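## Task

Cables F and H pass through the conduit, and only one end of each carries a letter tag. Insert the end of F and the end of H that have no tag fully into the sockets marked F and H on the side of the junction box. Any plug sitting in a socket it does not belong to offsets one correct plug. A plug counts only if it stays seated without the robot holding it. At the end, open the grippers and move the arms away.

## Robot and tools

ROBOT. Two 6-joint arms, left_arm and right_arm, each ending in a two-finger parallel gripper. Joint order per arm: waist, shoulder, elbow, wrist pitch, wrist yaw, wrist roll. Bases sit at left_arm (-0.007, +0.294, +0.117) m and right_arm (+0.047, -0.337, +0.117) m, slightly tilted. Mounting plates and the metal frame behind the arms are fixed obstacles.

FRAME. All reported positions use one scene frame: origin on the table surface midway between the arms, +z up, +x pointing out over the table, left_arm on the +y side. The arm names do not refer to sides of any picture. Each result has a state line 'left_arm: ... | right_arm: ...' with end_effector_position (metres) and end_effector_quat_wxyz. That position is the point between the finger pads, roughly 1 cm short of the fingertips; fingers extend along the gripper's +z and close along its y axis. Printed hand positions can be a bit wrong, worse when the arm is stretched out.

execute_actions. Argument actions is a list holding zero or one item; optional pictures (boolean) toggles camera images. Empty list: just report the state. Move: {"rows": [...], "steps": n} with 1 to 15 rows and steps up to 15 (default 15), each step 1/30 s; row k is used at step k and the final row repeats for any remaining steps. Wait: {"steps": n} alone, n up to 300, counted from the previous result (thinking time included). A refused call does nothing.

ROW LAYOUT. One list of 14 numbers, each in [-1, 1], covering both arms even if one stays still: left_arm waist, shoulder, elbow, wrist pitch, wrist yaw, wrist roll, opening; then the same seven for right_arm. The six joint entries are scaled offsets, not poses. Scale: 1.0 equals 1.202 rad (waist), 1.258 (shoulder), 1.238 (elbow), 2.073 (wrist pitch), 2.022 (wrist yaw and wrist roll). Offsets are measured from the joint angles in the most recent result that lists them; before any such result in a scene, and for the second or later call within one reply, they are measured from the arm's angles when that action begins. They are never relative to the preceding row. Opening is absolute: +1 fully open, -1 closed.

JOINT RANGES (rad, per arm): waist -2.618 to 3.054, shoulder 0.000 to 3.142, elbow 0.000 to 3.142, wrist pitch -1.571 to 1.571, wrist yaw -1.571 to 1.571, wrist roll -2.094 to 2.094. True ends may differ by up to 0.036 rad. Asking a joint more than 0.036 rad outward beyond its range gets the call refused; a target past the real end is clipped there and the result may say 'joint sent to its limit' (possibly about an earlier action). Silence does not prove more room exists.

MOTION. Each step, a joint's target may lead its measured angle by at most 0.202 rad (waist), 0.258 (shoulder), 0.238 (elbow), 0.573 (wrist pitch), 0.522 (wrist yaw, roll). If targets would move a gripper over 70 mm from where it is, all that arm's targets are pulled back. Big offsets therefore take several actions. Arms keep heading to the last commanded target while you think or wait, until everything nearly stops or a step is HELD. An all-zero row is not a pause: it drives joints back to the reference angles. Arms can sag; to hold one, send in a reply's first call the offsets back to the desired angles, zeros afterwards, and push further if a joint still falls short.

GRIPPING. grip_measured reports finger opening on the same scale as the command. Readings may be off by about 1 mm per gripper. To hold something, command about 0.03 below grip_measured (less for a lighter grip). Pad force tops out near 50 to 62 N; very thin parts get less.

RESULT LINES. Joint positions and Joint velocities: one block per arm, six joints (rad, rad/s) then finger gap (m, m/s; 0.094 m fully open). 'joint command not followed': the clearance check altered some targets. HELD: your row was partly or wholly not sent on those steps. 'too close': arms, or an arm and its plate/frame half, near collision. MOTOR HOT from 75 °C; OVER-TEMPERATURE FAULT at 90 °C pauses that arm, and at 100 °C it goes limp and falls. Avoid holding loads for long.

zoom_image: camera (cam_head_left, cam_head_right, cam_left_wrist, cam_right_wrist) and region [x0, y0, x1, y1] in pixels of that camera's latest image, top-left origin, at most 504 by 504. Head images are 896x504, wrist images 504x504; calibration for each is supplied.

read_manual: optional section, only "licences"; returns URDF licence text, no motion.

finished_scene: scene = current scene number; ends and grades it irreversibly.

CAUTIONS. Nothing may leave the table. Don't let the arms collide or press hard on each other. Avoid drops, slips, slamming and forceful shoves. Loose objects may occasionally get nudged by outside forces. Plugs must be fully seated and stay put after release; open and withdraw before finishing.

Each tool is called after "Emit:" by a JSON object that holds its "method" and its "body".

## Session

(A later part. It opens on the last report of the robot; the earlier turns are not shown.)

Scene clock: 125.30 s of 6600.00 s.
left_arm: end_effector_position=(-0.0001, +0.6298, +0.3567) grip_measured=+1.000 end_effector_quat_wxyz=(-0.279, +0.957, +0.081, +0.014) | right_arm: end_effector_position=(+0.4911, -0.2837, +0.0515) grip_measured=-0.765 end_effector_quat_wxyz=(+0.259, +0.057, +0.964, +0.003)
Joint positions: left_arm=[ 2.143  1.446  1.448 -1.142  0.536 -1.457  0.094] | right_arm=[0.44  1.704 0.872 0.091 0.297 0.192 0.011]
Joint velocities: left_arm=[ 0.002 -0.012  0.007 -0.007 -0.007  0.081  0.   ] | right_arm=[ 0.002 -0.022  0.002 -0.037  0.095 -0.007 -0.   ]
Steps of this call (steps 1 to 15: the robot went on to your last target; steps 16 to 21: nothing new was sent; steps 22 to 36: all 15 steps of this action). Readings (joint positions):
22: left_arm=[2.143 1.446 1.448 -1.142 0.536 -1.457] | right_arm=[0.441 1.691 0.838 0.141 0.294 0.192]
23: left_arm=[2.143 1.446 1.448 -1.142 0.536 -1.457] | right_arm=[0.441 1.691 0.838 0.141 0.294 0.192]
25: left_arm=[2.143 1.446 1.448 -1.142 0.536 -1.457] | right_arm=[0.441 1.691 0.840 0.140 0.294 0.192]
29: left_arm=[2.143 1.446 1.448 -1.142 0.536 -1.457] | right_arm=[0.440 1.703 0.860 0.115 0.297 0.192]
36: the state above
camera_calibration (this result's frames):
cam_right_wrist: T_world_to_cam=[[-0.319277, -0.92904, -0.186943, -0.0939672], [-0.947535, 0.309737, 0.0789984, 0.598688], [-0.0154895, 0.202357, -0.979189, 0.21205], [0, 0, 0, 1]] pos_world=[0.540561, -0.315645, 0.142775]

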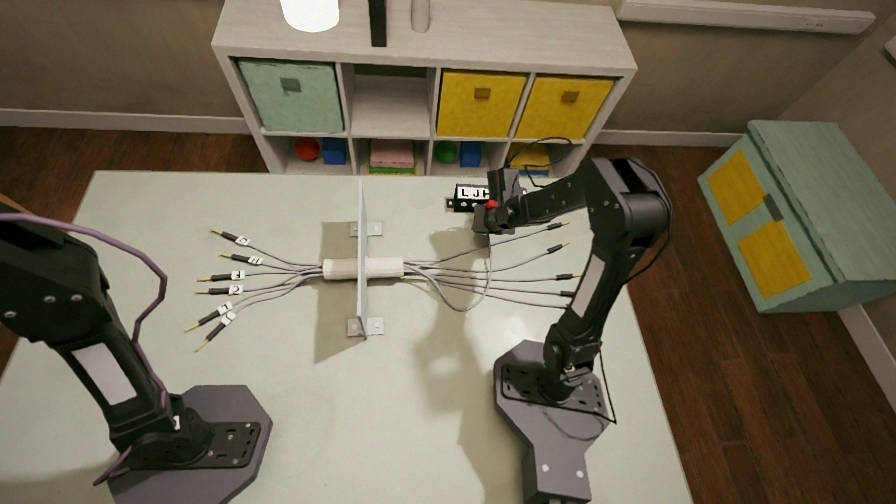

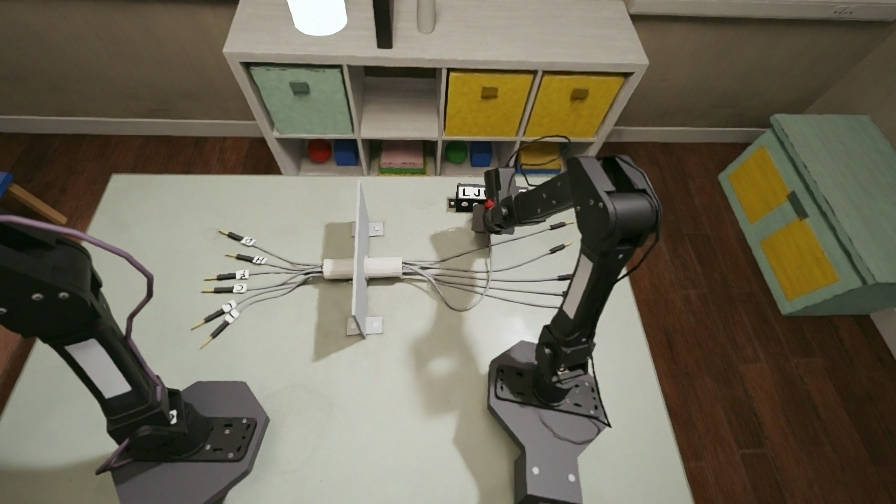

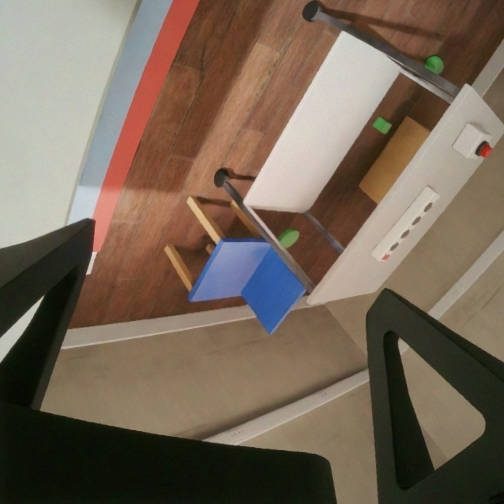

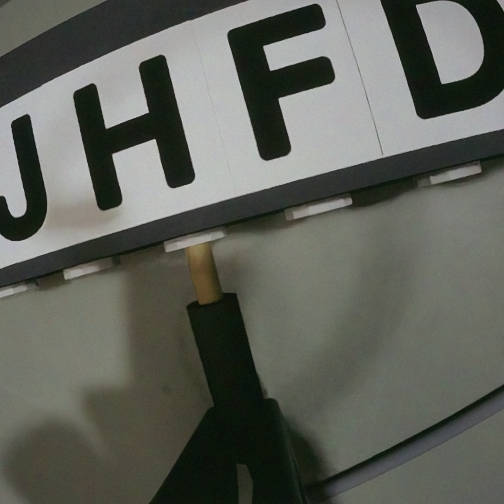

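Emit:
{"method": "execute_actions", "body": {"actions": [{"rows":[[0,0,0,0,0,0,1,0,0,0.02,0.03,0,0,-0.82],[0,0,0,0,0,0,1,0,0,0.02,0.05,0,0,-0.82],[0,0,0,0,0,0,1,0,0,0.02,0.07,0,0,-0.82],[0,0,0,0,0,0,1,0,0,0.02,0.09,0,0,-0.82]],"steps":15}]}}

Scene clock: 126.90 s of 6600.00 s.
left_arm: end_effector_position=(-0.0001, +0.6298, +0.3567) grip_measured=+1.000 end_effector_quat_wxyz=(-0.279, +0.957, +0.081, +0.014) | right_arm: end_effector_position=(+0.4921, -0.2836, +0.0521) grip_measured=-0.765 end_effector_quat_wxyz=(+0.261, +0.058, +0.964, +0.004)
Joint positions: left_arm=[ 2.143  1.446  1.448 -1.142  0.536 -1.457  0.094] | right_arm=[0.44  1.704 0.873 0.095 0.297 0.192 0.011]
Joint velocities: left_arm=[ 0.012  0.007  0.002 -0.037  0.022  0.022  0.   ] | right_arm=[-0.017 -0.002 -0.012 -0.037 -0.022  0.007  0.001]
Steps of this call (steps 1 to 15: the robot went on to your last target; steps 16 to 33: nothing new was sent; steps 34 to 48: all 15 steps of this action). Readings (joint positions):
34: left_arm=[2.143 1.446 1.448 -1.142 0.536 -1.457] | right_arm=[0.440 1.704 0.873 0.090 0.297 0.192]
35: left_arm=[2.143 1.446 1.448 -1.142 0.536 -1.457] | right_arm=[0.440 1.704 0.873 0.090 0.297 0.192]
37: left_arm=[2.143 1.446 1.448 -1.142 0.536 -1.457] | right_arm=[0.440 1.704 0.873 0.094 0.297 0.192]
41: left_arm=[2.143 1.446 1.448 -1.142 0.536 -1.457] | right_arm=[0.440 1.704 0.873 0.095 0.297 0.192]
48: the state above
camera_calibration (this result's frames):
cam_right_wrist: T_world_to_cam=[[-0.319284, -0.928656, -0.188827, -0.0932728], [-0.947586, 0.310386, 0.0757683, 0.599889], [-0.0117536, 0.203121, -0.979083, 0.210986], [0, 0, 0, 1]] pos_world=[0.541146, -0.315671, 0.143508]

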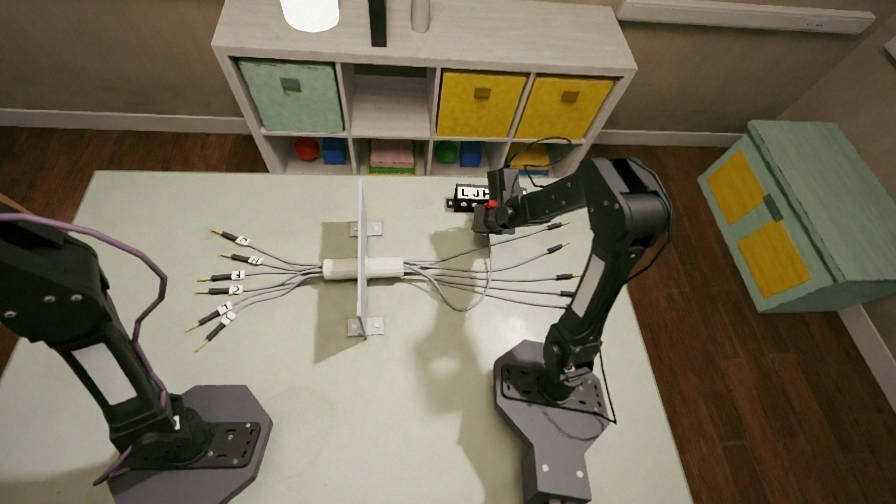

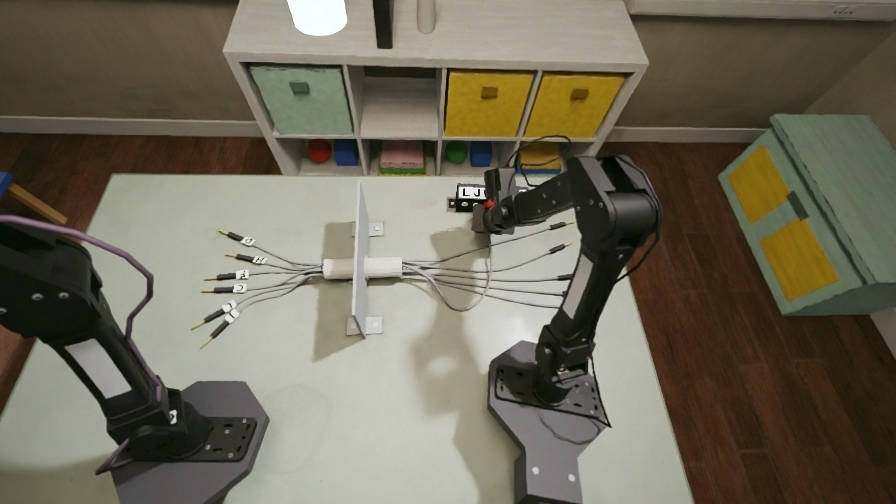

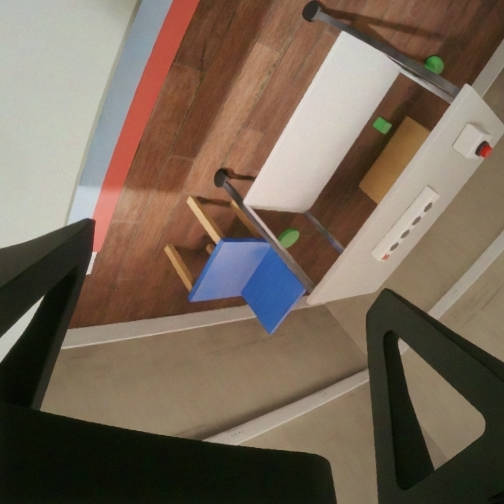

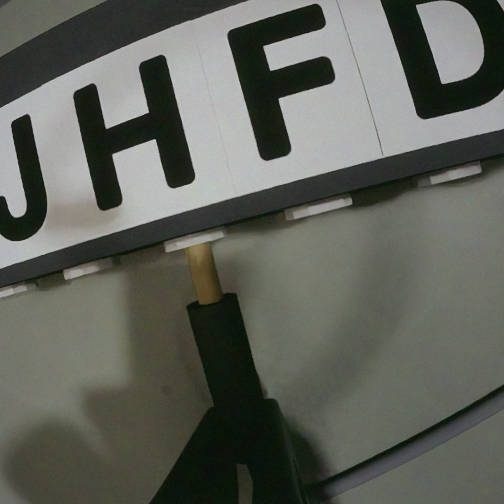

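Emit:
{"method": "execute_actions", "body": {"actions": [{"rows":[[0,0,0,0,0,0,1,0,0,0.02,0.1,0,0,-0.82],[0,0,0,0,0,0,1,0,0,0.02,0.14,0,0,-0.82],[0,0,0,0,0,0,1,0,0,0.02,0.18,0,0,-0.82],[0,0,0,0,0,0,1,0,0,0.02,0.22,0,0,-0.82],[0,0,0,0,0,0,1,0,0,0.02,0.26,0,0,-0.82]],"steps":15}]}}

Scene clock: 128.43 s of 6600.00 s.
left_arm: end_effector_position=(-0.0001, +0.6298, +0.3567) grip_measured=+1.000 end_effector_quat_wxyz=(-0.279, +0.957, +0.081, +0.014) | right_arm: end_effector_position=(+0.4932, -0.2838, +0.0515) grip_measured=-0.765 end_effector_quat_wxyz=(+0.284, +0.062, +0.957, +0.006)
Joint positions: left_arm=[ 2.143  1.446  1.448 -1.142  0.536 -1.457  0.094] | right_arm=[0.44  1.704 0.828 0.189 0.301 0.188 0.011]
Joint velocities: left_arm=[ 0.012 -0.002 -0.002 -0.022  0.051  0.022  0.   ] | right_arm=[-0.002 -0.002 -0.042 -0.022  0.037 -0.037 -0.001]
Steps of this call (steps 1 to 15: the robot went on to your last target; steps 16 to 31: nothing new was sent; steps 32 to 46: all 15 steps of this action). Readings (joint positions):
32: left_arm=[2.143 1.446 1.448 -1.142 0.536 -1.457] | right_arm=[0.440 1.704 0.873 0.095 0.297 0.192]
33: left_arm=[2.143 1.446 1.448 -1.142 0.536 -1.457] | right_arm=[0.440 1.704 0.872 0.100 0.297 0.192]
35: left_arm=[2.143 1.446 1.448 -1.142 0.536 -1.457] | right_arm=[0.440 1.704 0.859 0.127 0.299 0.192]
39: left_arm=[2.143 1.446 1.448 -1.142 0.536 -1.457] | right_arm=[0.440 1.704 0.838 0.168 0.300 0.191]
46: the state above
camera_calibration (this result's frames):
cam_right_wrist: T_world_to_cam=[[-0.317452, -0.925013, -0.208747, -0.0921053], [-0.947565, 0.317945, 0.0321114, 0.605458], [0.0366665, 0.207995, -0.977442, 0.187916], [0, 0, 0, 1]] pos_world=[0.537582, -0.316786, 0.145008]

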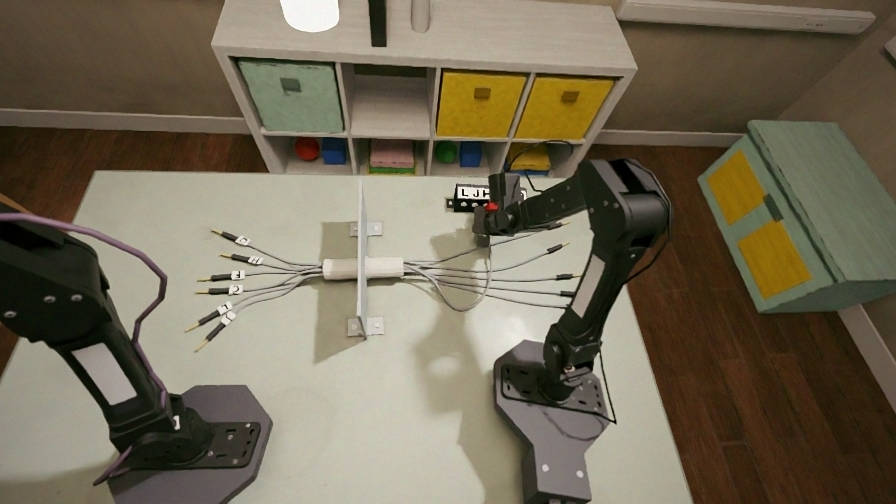

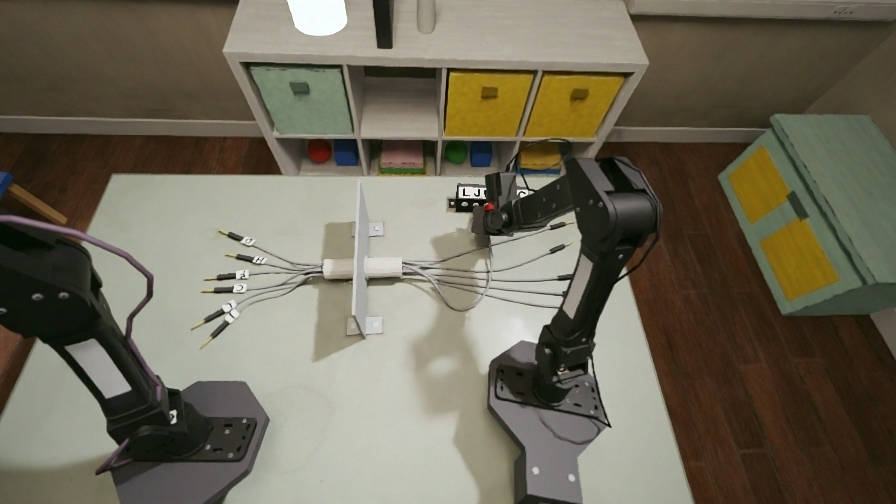

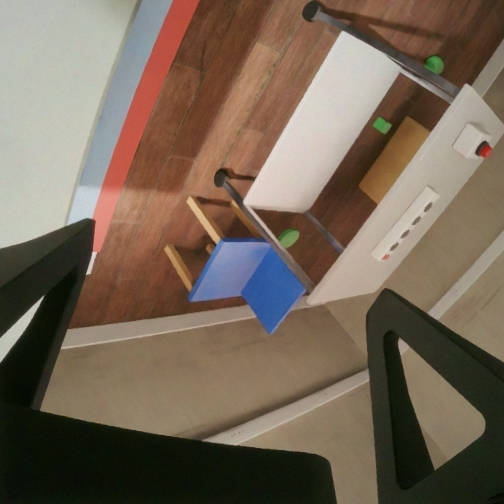

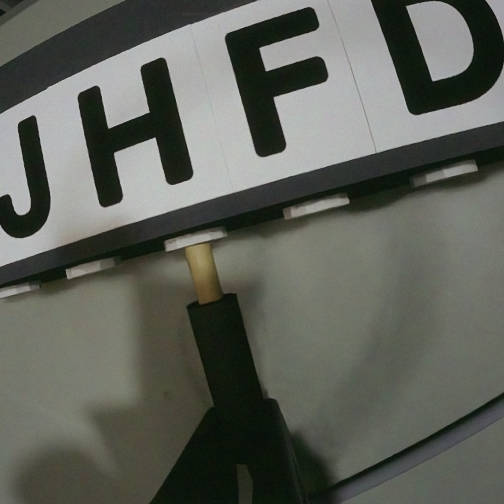

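Emit:
{"method": "execute_actions", "body": {"actions": [{"rows":[[0,0,0,0,0,0,1,0,0.01,0.04,0.26,0,0,-0.85],[0,0,0,0,0,0,1,0,0.02,0.07,0.26,0,0,-0.85],[0,0,0,0,0,0,1,0,0.03,0.1,0.26,0,0,-0.85],[0,0,0,0,0,0,1,0,0.04,0.13,0.26,0,0,-0.85],[0,0,0,0,0,0,1,0,0.05,0.16,0.26,0,0,-0.85]],"steps":15}]}}

Scene clock: 129.80 s of 6600.00 s.
left_arm: end_effector_position=(-0.0001, +0.6298, +0.3567) grip_measured=+1.000 end_effector_quat_wxyz=(-0.279, +0.957, +0.081, +0.014) | right_arm: end_effector_position=(+0.4928, -0.2840, +0.0513) grip_measured=-0.765 end_effector_quat_wxyz=(+0.287, +0.062, +0.956, +0.005)
Joint positions: left_arm=[ 2.143  1.446  1.448 -1.142  0.536 -1.457  0.094] | right_arm=[0.441 1.704 0.82  0.203 0.305 0.187 0.011]
Joint velocities: left_arm=[-0.002  0.017  0.007 -0.037  0.007 -0.037  0.   ] | right_arm=[-0.002 -0.022 -0.007  0.066 -0.051 -0.007  0.001]
Steps of this call (steps 1 to 15: the robot went on to your last target; steps 16 to 26: nothing new was sent; steps 27 to 41: all 15 steps of this action). Readings (joint positions):
27: left_arm=[2.143 1.446 1.448 -1.142 0.536 -1.457] | right_arm=[0.440 1.704 0.823 0.199 0.301 0.187]
28: left_arm=[2.143 1.446 1.448 -1.142 0.536 -1.457] | right_arm=[0.440 1.704 0.820 0.206 0.302 0.187]
30: left_arm=[2.143 1.446 1.448 -1.142 0.536 -1.457] | right_arm=[0.441 1.704 0.820 0.204 0.304 0.187]
34: left_arm=[2.143 1.446 1.448 -1.142 0.536 -1.457] | right_arm=[0.441 1.704 0.820 0.203 0.305 0.187]
41: the state above
camera_calibration (this result's frames):
cam_right_wrist: T_world_to_cam=[[-0.317013, -0.925224, -0.208481, -0.0927587], [-0.947449, 0.318891, 0.0254603, 0.605667], [0.0429261, 0.205596, -0.977695, 0.183971], [0, 0, 0, 1]] pos_world=[0.536536, -0.316788, 0.145108]

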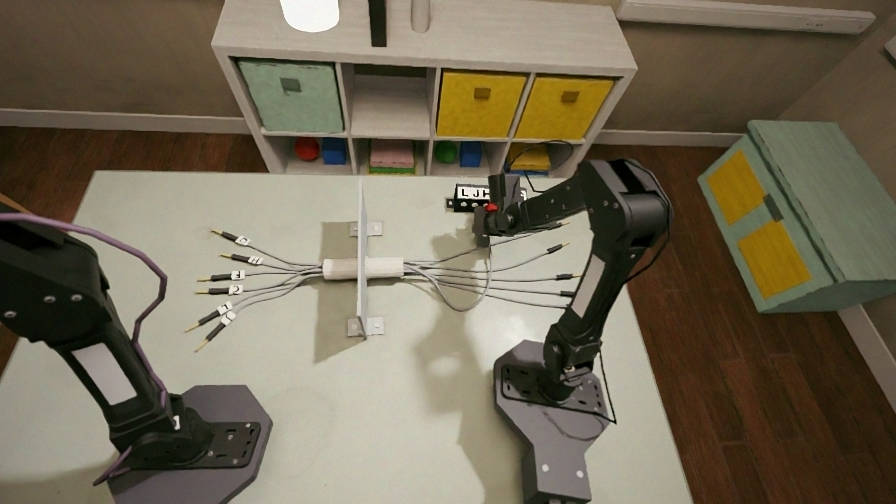

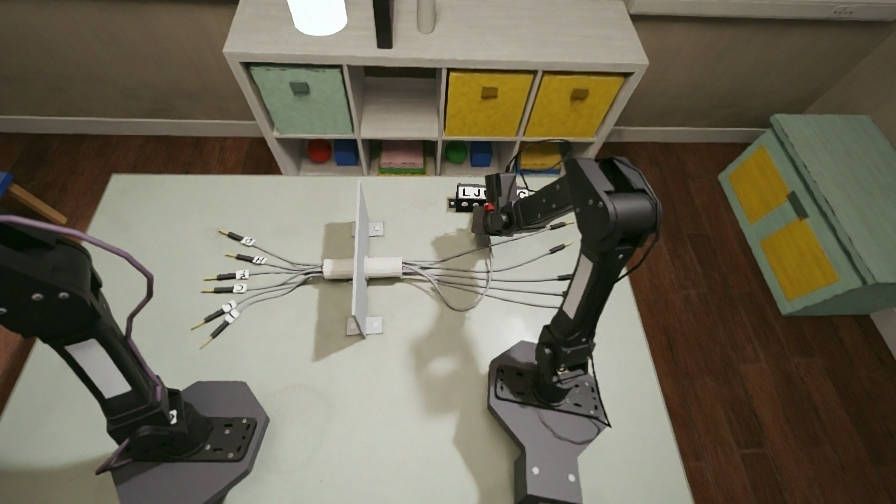

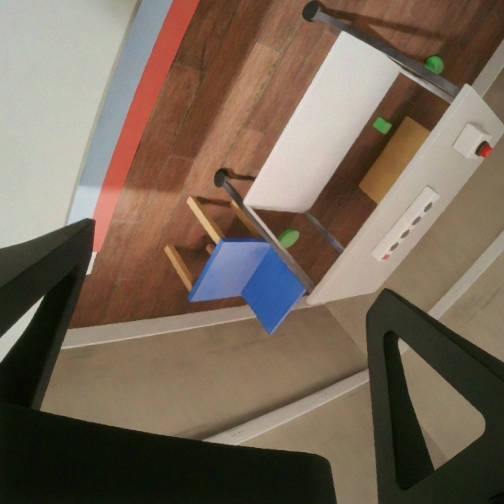

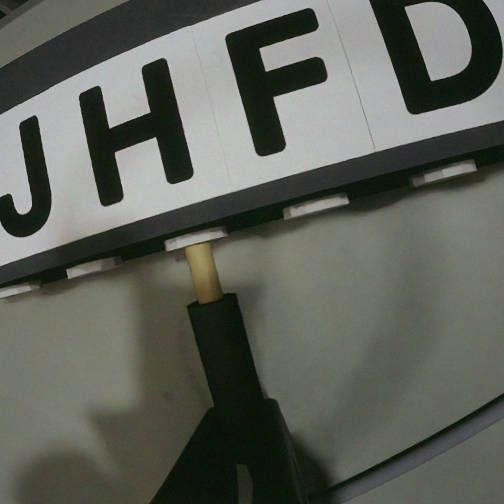

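Emit:
{"method": "execute_actions", "body": {"actions": [{"rows":[[0,0,0,0,0,0,1,-0.005,0,0.02,0.05,0,-0.02,-0.85],[0,0,0,0,0,0,1,-0.01,0,0.02,0.05,0,-0.04,-0.85],[0,0,0,0,0,0,1,-0.018,0,0.03,0.05,0,-0.055,-0.85],[0,0,0,0,0,0,1,-0.022,0,0.03,0.08,0,-0.055,-0.85],[0,0,0,0,0,0,1,-0.022,0.01,0.05,0.1,0,-0.055,-0.85],[0,0,0,0,0,0,1,-0.022,0.02,0.07,0.1,0,-0.055,-0.85]],"steps":15}]}}

Scene clock: 132.70 s of 6600.00 s.
left_arm: end_effector_position=(-0.0001, +0.6298, +0.3567) grip_measured=+1.000 end_effector_quat_wxyz=(-0.279, +0.957, +0.081, +0.014) | right_arm: end_effector_position=(+0.4921, -0.2846, +0.0508) grip_measured=-0.765 end_effector_quat_wxyz=(+0.286, +0.030, +0.958, -0.005)
Joint positions: left_arm=[ 2.143  1.446  1.448 -1.142  0.536 -1.457  0.094] | right_arm=[0.441 1.704 0.819 0.201 0.306 0.12  0.011]
Joint velocities: left_arm=[ 0.002 -0.002 -0.012 -0.007 -0.051 -0.007  0.   ] | right_arm=[ 0.002  0.007 -0.007  0.007  0.007  0.037 -0.001]
Steps of this call (steps 1 to 15: the robot went on to your last target; steps 16 to 72: nothing new was sent; steps 73 to 87: all 15 steps of this action). Readings (joint positions):
73: left_arm=[2.143 1.446 1.448 -1.142 0.536 -1.457] | right_arm=[0.441 1.704 0.819 0.197 0.305 0.182]
74: left_arm=[2.143 1.446 1.448 -1.142 0.536 -1.457] | right_arm=[0.441 1.704 0.819 0.196 0.305 0.170]
76: left_arm=[2.143 1.446 1.448 -1.142 0.536 -1.457] | right_arm=[0.441 1.704 0.819 0.198 0.305 0.145]
80: left_arm=[2.143 1.446 1.448 -1.142 0.536 -1.457] | right_arm=[0.441 1.704 0.819 0.201 0.305 0.126]
87: the state above
camera_calibration (this result's frames):
cam_right_wrist: T_world_to_cam=[[-0.2663, -0.948584, -0.171093, -0.127119], [-0.963485, 0.267109, 0.0187071, 0.598746], [0.0279554, 0.169827, -0.985077, 0.181194], [0, 0, 0, 1]] pos_world=[0.537965, -0.311286, 0.145541]

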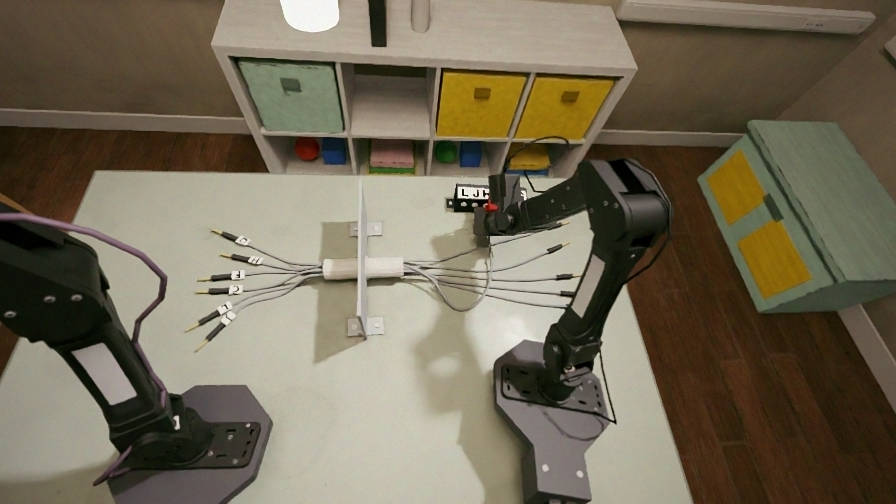

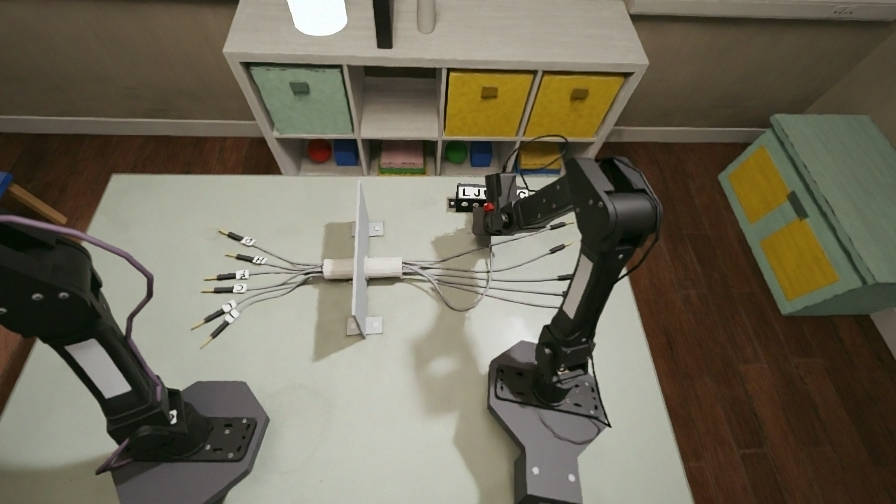

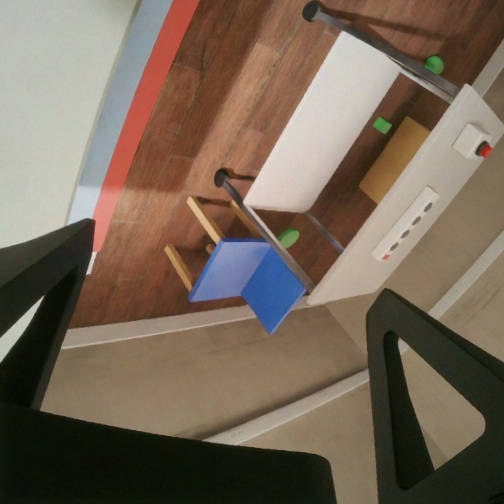

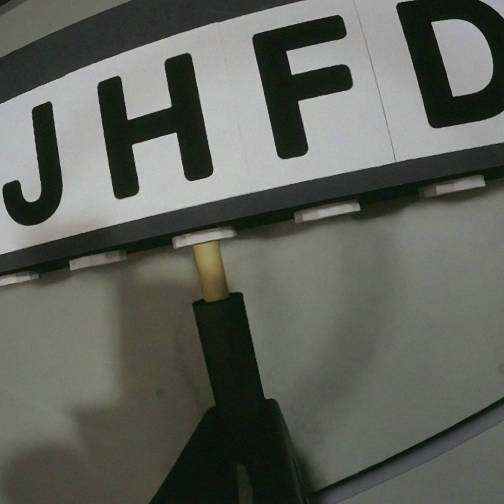

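Emit:
{"method": "execute_actions", "body": {"actions": [{"rows":[[0,0,0,0,0,0,1,0,0,0,0.01,0,0,-0.8],[0,0,0,0,0,0,1,0,0,0,0.01,0,0,-0.74],[0,0,0,0,0,0,1,0,0,0,0.01,0,0,-0.65],[0,0,0,0,0,0,1,0,0,0,0.01,0,0,-0.55]],"steps":15}]}}

Emit:
{"method": "zoom_image", "body": {"camera": "cam_head_left", "region": [440, 170, 540, 250]}}

Scene clock: 136.27 s of 6600.00 s.
left_arm: end_effector_position=(-0.0001, +0.6298, +0.3567) grip_measured=+1.000 end_effector_quat_wxyz=(-0.279, +0.957, +0.081, +0.014) | right_arm: end_effector_position=(+0.4925, -0.2847, +0.0510) grip_measured=-0.553 end_effector_quat_wxyz=(+0.287, +0.033, +0.957, -0.005)
Joint positions: left_arm=[ 2.143  1.446  1.448 -1.142  0.536 -1.457  0.094] | right_arm=[0.441 1.704 0.819 0.204 0.306 0.124 0.021]
Joint velocities: left_arm=[ 0.007  0.002 -0.002  0.066 -0.007  0.007  0.   ] | right_arm=[ 0.007 -0.012  0.007 -0.007  0.007 -0.022 -0.   ]
Steps of this call (steps 1 to 15: the robot went on to your last target; steps 16 to 90: nothing new was sent; then 0.07 s passed at rest; steps 91 to 105: all 15 steps of this action). Readings (joint positions):
91: left_arm=[2.143 1.446 1.448 -1.142 0.536 -1.457] | right_arm=[0.441 1.704 0.819 0.193 0.306 0.122]
92: left_arm=[2.143 1.446 1.448 -1.142 0.536 -1.457] | right_arm=[0.441 1.704 0.819 0.193 0.306 0.124]
94: left_arm=[2.143 1.446 1.448 -1.142 0.536 -1.457] | right_arm=[0.441 1.704 0.819 0.197 0.306 0.124]
98: left_arm=[2.143 1.446 1.448 -1.142 0.536 -1.457] | right_arm=[0.441 1.704 0.819 0.202 0.306 0.124]
105: the state above
camera_calibration (this result's frames):
cam_right_wrist: T_world_to_cam=[[-0.269852, -0.947012, -0.174207, -0.124655], [-0.962392, 0.271147, 0.016783, 0.599829], [0.031342, 0.172184, -0.984566, 0.180406], [0, 0, 0, 1]] pos_world=[0.537977, -0.311755, 0.145839]

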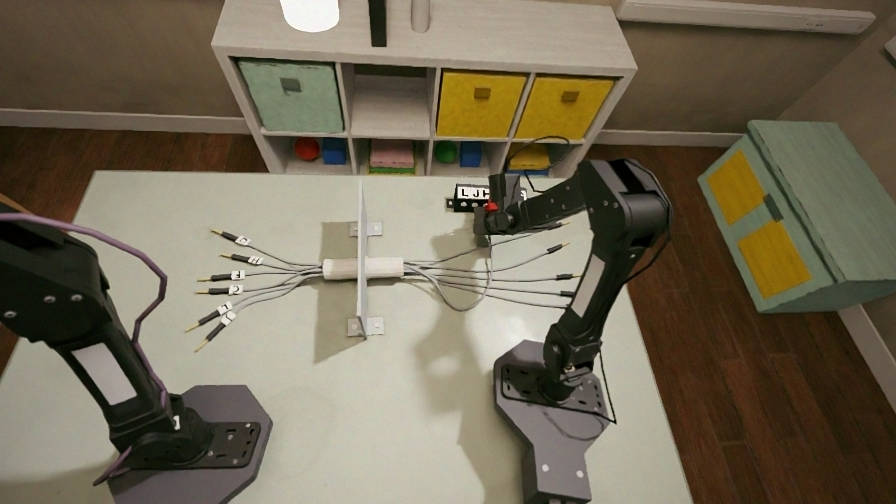

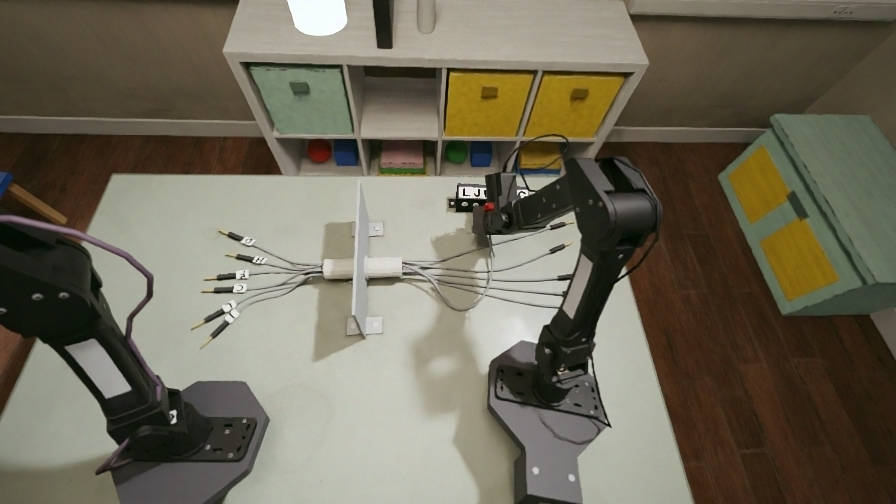

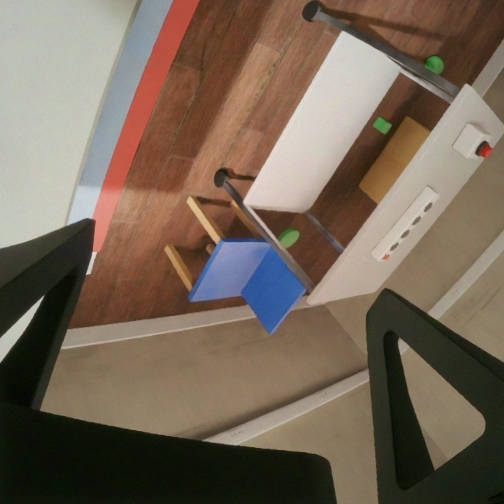

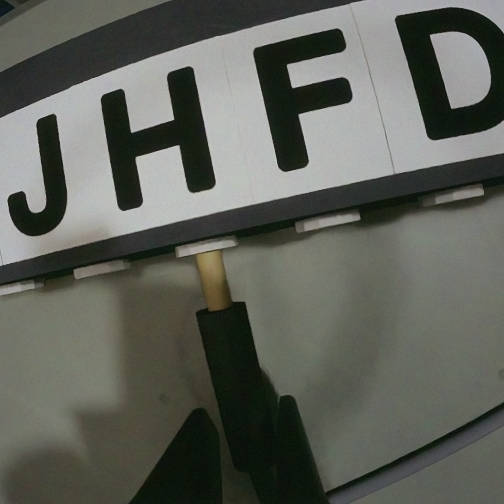

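Region (440, 170, 540, 250) of cam_head_left's 896x504 image, scaled by 5.040, with more detail than that image has; it fills the top 403 rows of this view, and the rest is white.

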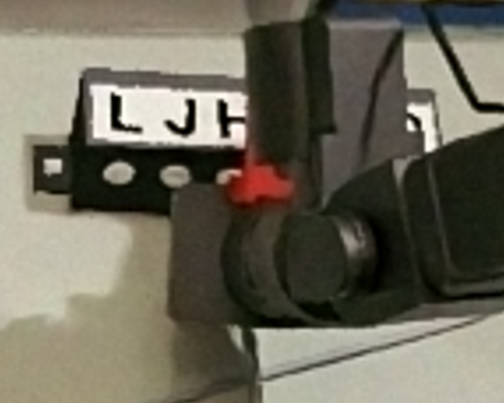

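Emit:
{"method": "execute_actions", "body": {"actions": [{"rows":[[0,0,0,0,0,0,1,0,0,0.03,0.012,0,0,-0.55],[0,0,0,0,0,0,1,0,0.005,0.036,0.012,0,0,-0.55],[0,0,0,0,0,0,1,0,0.01,0.042,0.012,0,0,-0.55],[0,0,0,0,0,0,1,0,0.015,0.048,0.012,0,0,-0.55],[0,0,0,0,0,0,1,0,0.02,0.054,0.012,0,0,-0.55]],"steps":15}]}}

Scene clock: 137.80 s of 6600.00 s.
left_arm: end_effector_position=(-0.0001, +0.6298, +0.3567) grip_measured=+1.000 end_effector_quat_wxyz=(-0.279, +0.957, +0.081, +0.014) | right_arm: end_effector_position=(+0.5088, -0.2829, +0.0593) grip_measured=-0.553 end_effector_quat_wxyz=(+0.305, +0.038, +0.951, -0.001)
Joint positions: left_arm=[ 2.143  1.446  1.448 -1.142  0.536 -1.457  0.094] | right_arm=[0.441 1.716 0.858 0.217 0.306 0.124 0.021]
Joint velocities: left_arm=[ 0.002 -0.007 -0.002 -0.007 -0.022  0.037  0.   ] | right_arm=[ 0.002  0.002 -0.002 -0.037  0.051 -0.081 -0.   ]
Steps of this call (steps 1 to 15: the robot went on to your last target; steps 16 to 31: nothing new was sent; steps 32 to 46: all 15 steps of this action). Readings (joint positions):
32: left_arm=[2.143 1.446 1.448 -1.142 0.536 -1.457] | right_arm=[0.441 1.704 0.819 0.205 0.306 0.124]
33: left_arm=[2.143 1.446 1.448 -1.142 0.536 -1.457] | right_arm=[0.441 1.704 0.820 0.206 0.306 0.124]
35: left_arm=[2.143 1.446 1.448 -1.142 0.536 -1.457] | right_arm=[0.441 1.705 0.829 0.206 0.306 0.124]
39: left_arm=[2.143 1.446 1.448 -1.142 0.536 -1.457] | right_arm=[0.441 1.715 0.856 0.214 0.306 0.124]
46: the state above
camera_calibration (this result's frames):
cam_right_wrist: T_world_to_cam=[[-0.270237, -0.943372, -0.192412, -0.114847], [-0.960182, 0.278779, -0.018272, 0.618041], [0.0708776, 0.179813, -0.981144, 0.169537], [0, 0, 0, 1]] pos_world=[0.550379, -0.311125, 0.155535]

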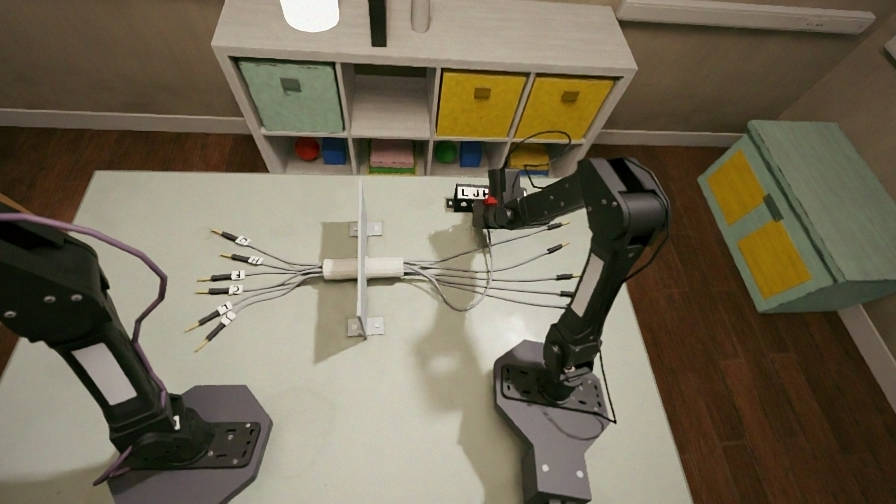

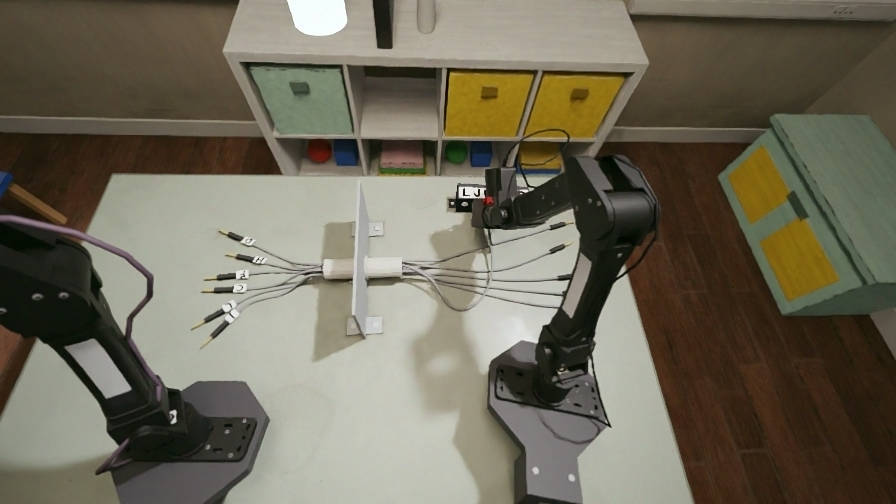

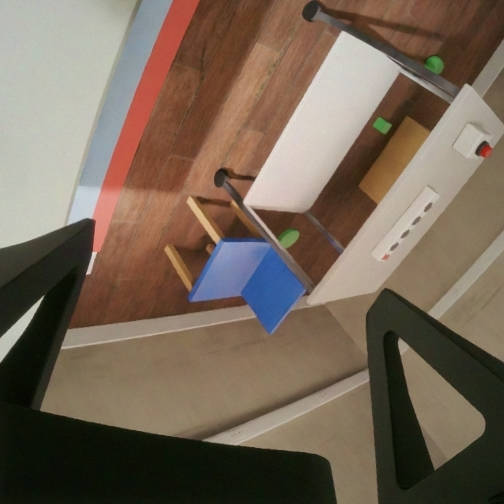

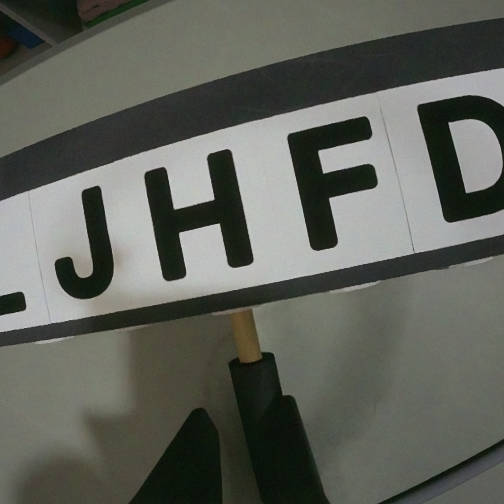

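Emit:
{"method": "execute_actions", "body": {"actions": [{"rows":[[0,0,0,0,0,0,1,0,-0.03,-0.02,-0.01,0,0,-0.5],[0,0,0,0,0,0,1,0,-0.045,-0.04,-0.015,0,0,-0.5],[0,0,0,0,0,0,1,0,-0.06,-0.06,-0.015,0,0,-0.5],[0,0,0,0,0,0,1,0,-0.075,-0.075,-0.015,0,0,-0.5],[0,0,0,0,0,0,1,0,-0.088,-0.086,-0.015,0,0,-0.5]],"steps":15}], "pictures": false}}

Emit:
{"method": "execute_actions", "body": {"actions": [{"steps":10}]}}

Scene clock: 140.07 s of 6600.00 s.
left_arm: end_effector_position=(-0.0001, +0.6298, +0.3567) grip_measured=+1.000 end_effector_quat_wxyz=(-0.279, +0.957, +0.081, +0.014) | right_arm: end_effector_position=(+0.4798, -0.2892, +0.0600) grip_measured=-0.503 end_effector_quat_wxyz=(+0.288, +0.033, +0.957, -0.004)
Joint positions: left_arm=[ 2.143  1.446  1.448 -1.142  0.536 -1.457  0.094] | right_arm=[0.441 1.636 0.765 0.193 0.306 0.124 0.023]
Joint velocities: left_arm=[-0.022 -0.012 -0.002 -0.037 -0.066 -0.051  0.   ] | right_arm=[-0.007 -0.012  0.012  0.022 -0.022  0.007 -0.   ]
Steps of this call (steps 1 to 15: the robot went on to your last target; steps 16 to 53: nothing new was sent; steps 54 to 68: all 15 steps of this action). Readings (joint positions):
54: left_arm=[2.143 1.446 1.448 -1.142 0.536 -1.457] | right_arm=[0.441 1.716 0.858 0.216 0.306 0.124]
55: left_arm=[2.143 1.446 1.448 -1.142 0.536 -1.457] | right_arm=[0.441 1.713 0.854 0.215 0.306 0.124]
57: left_arm=[2.143 1.446 1.448 -1.142 0.536 -1.457] | right_arm=[0.441 1.689 0.823 0.214 0.306 0.124]
61: left_arm=[2.143 1.446 1.448 -1.142 0.536 -1.457] | right_arm=[0.441 1.638 0.766 0.194 0.306 0.124]
68: the state above

Scene clock: 140.40 s of 6600.00 s.
left_arm: end_effector_position=(-0.0001, +0.6298, +0.3567) grip_measured=+1.000 end_effector_quat_wxyz=(-0.279, +0.957, +0.081, +0.014) | right_arm: end_effector_position=(+0.4798, -0.2892, +0.0600) grip_measured=-0.503 end_effector_quat_wxyz=(+0.288, +0.033, +0.957, -0.004)
Joint positions: left_arm=[ 2.143  1.446  1.448 -1.142  0.536 -1.457  0.094] | right_arm=[0.441 1.636 0.765 0.193 0.306 0.124 0.023]
Joint velocities: left_arm=[-0.002 -0.012 -0.022 -0.007 -0.022  0.007  0.   ] | right_arm=[-0.007 -0.012 -0.002 -0.022 -0.022 -0.037  0.   ]
Steps of this call (steps 1 to 10: the robot went on to your last target). Readings (joint positions):
1: left_arm=[2.143 1.446 1.448 -1.142 0.536 -1.457] | right_arm=[0.441 1.636 0.765 0.193 0.306 0.124]
2: left_arm=[2.143 1.446 1.448 -1.142 0.536 -1.457] | right_arm=[0.441 1.636 0.765 0.193 0.306 0.124]
4: left_arm=[2.143 1.446 1.448 -1.142 0.536 -1.457] | right_arm=[0.441 1.636 0.765 0.193 0.306 0.124]
8: left_arm=[2.143 1.446 1.448 -1.142 0.536 -1.457] | right_arm=[0.441 1.636 0.765 0.193 0.306 0.124]
10: the state above
camera_calibration (this result's frames):
cam_right_wrist: T_world_to_cam=[[-0.269887, -0.946844, -0.175066, -0.130664], [-0.962319, 0.271501, 0.0151264, 0.588861], [0.0332083, 0.172552, -0.98444, 0.189618], [0, 0, 0, 1]] pos_world=[0.525111, -0.316314, 0.154885]

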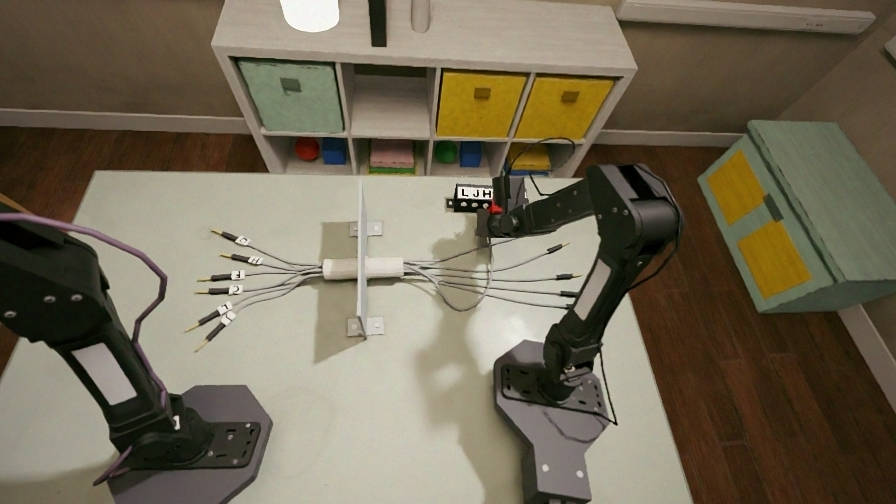

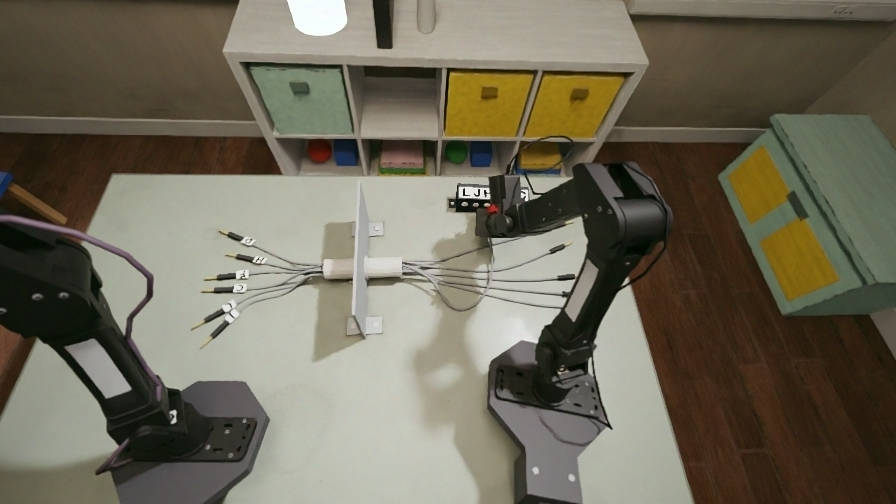

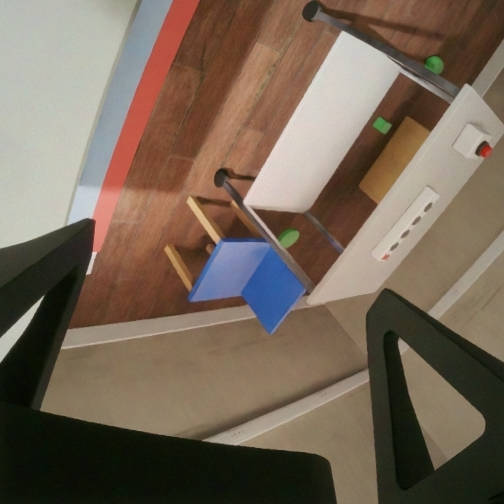

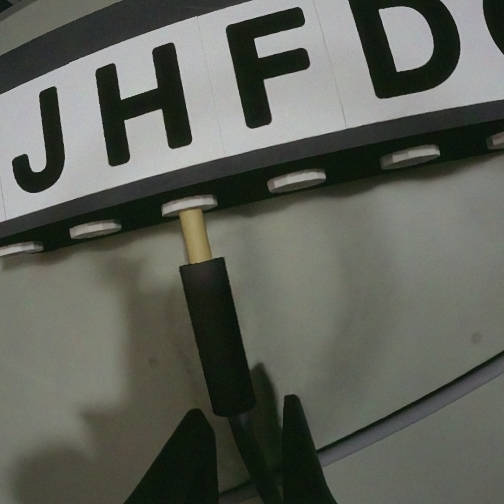

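Emit:
{"method": "execute_actions", "body": {"actions": [{"rows":[[0,0,0,0,0,0,1,0,0,-0.015,-0.008,0,0,-0.6],[0,0,0,0,0,0,1,0,0,-0.026,-0.015,0,0,-0.7],[0,0,0,0,0,0,1,0,0,-0.026,-0.015,0,0,-0.8]],"steps":15}]}}

Scene clock: 141.47 s of 6600.00 s.
left_arm: end_effector_position=(-0.0001, +0.6298, +0.3567) grip_measured=+1.000 end_effector_quat_wxyz=(-0.279, +0.957, +0.081, +0.014) | right_arm: end_effector_position=(+0.4734, -0.2876, +0.0557) grip_measured=-0.797 end_effector_quat_wxyz=(+0.279, +0.029, +0.960, -0.001)
Joint positions: left_arm=[ 2.143  1.446  1.448 -1.142  0.536 -1.457  0.094] | right_arm=[0.441 1.636 0.752 0.186 0.295 0.124 0.01 ]
Joint velocities: left_arm=[-0.007 -0.002 -0.012 -0.095 -0.051 -0.051  0.   ] | right_arm=[ 0.007  0.002  0.002 -0.022 -0.022 -0.022 -0.001]
Steps of this call (steps 1 to 15: the robot went on to your last target; steps 16 to 17: nothing new was sent; steps 18 to 32: all 15 steps of this action). Readings (joint positions):
18: left_arm=[2.143 1.446 1.448 -1.142 0.536 -1.457] | right_arm=[0.441 1.636 0.765 0.192 0.306 0.124]
19: left_arm=[2.143 1.446 1.448 -1.142 0.536 -1.457] | right_arm=[0.441 1.636 0.763 0.191 0.306 0.124]
21: left_arm=[2.143 1.446 1.448 -1.142 0.536 -1.457] | right_arm=[0.441 1.636 0.758 0.191 0.301 0.124]
25: left_arm=[2.143 1.446 1.448 -1.142 0.536 -1.457] | right_arm=[0.441 1.636 0.753 0.188 0.295 0.124]
32: the state above
camera_calibration (this result's frames):
cam_right_wrist: T_world_to_cam=[[-0.263826, -0.948453, -0.175593, -0.134951], [-0.964482, 0.261862, 0.0346873, 0.579539], [0.013082, 0.178508, -0.983852, 0.196502], [0, 0, 0, 1]] pos_world=[0.520781, -0.314831, 0.14953]

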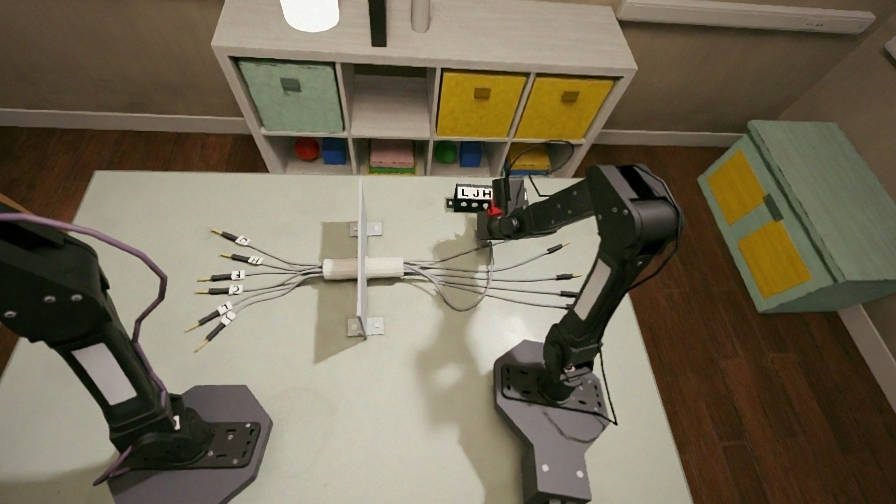

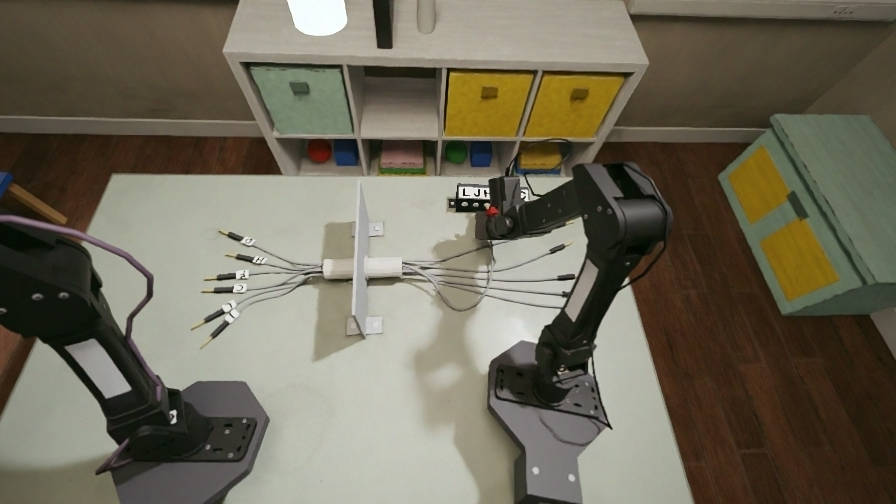

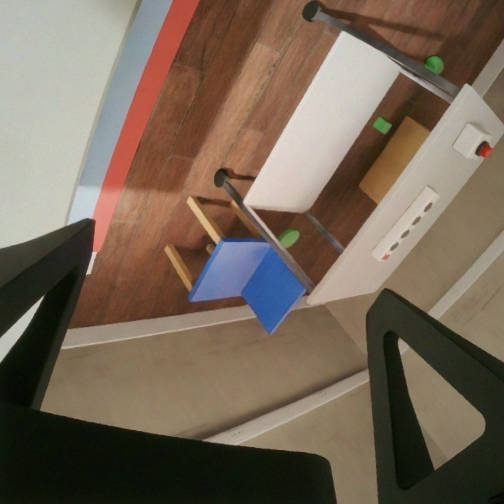

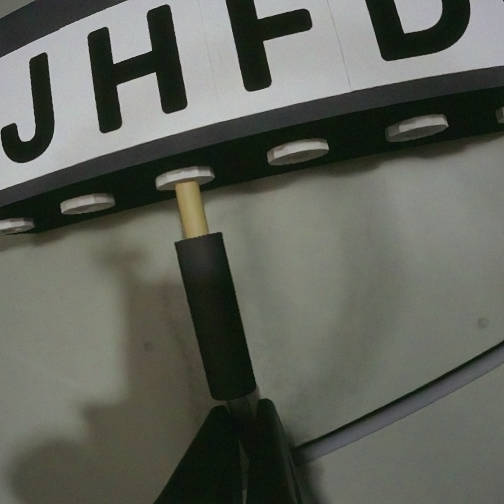

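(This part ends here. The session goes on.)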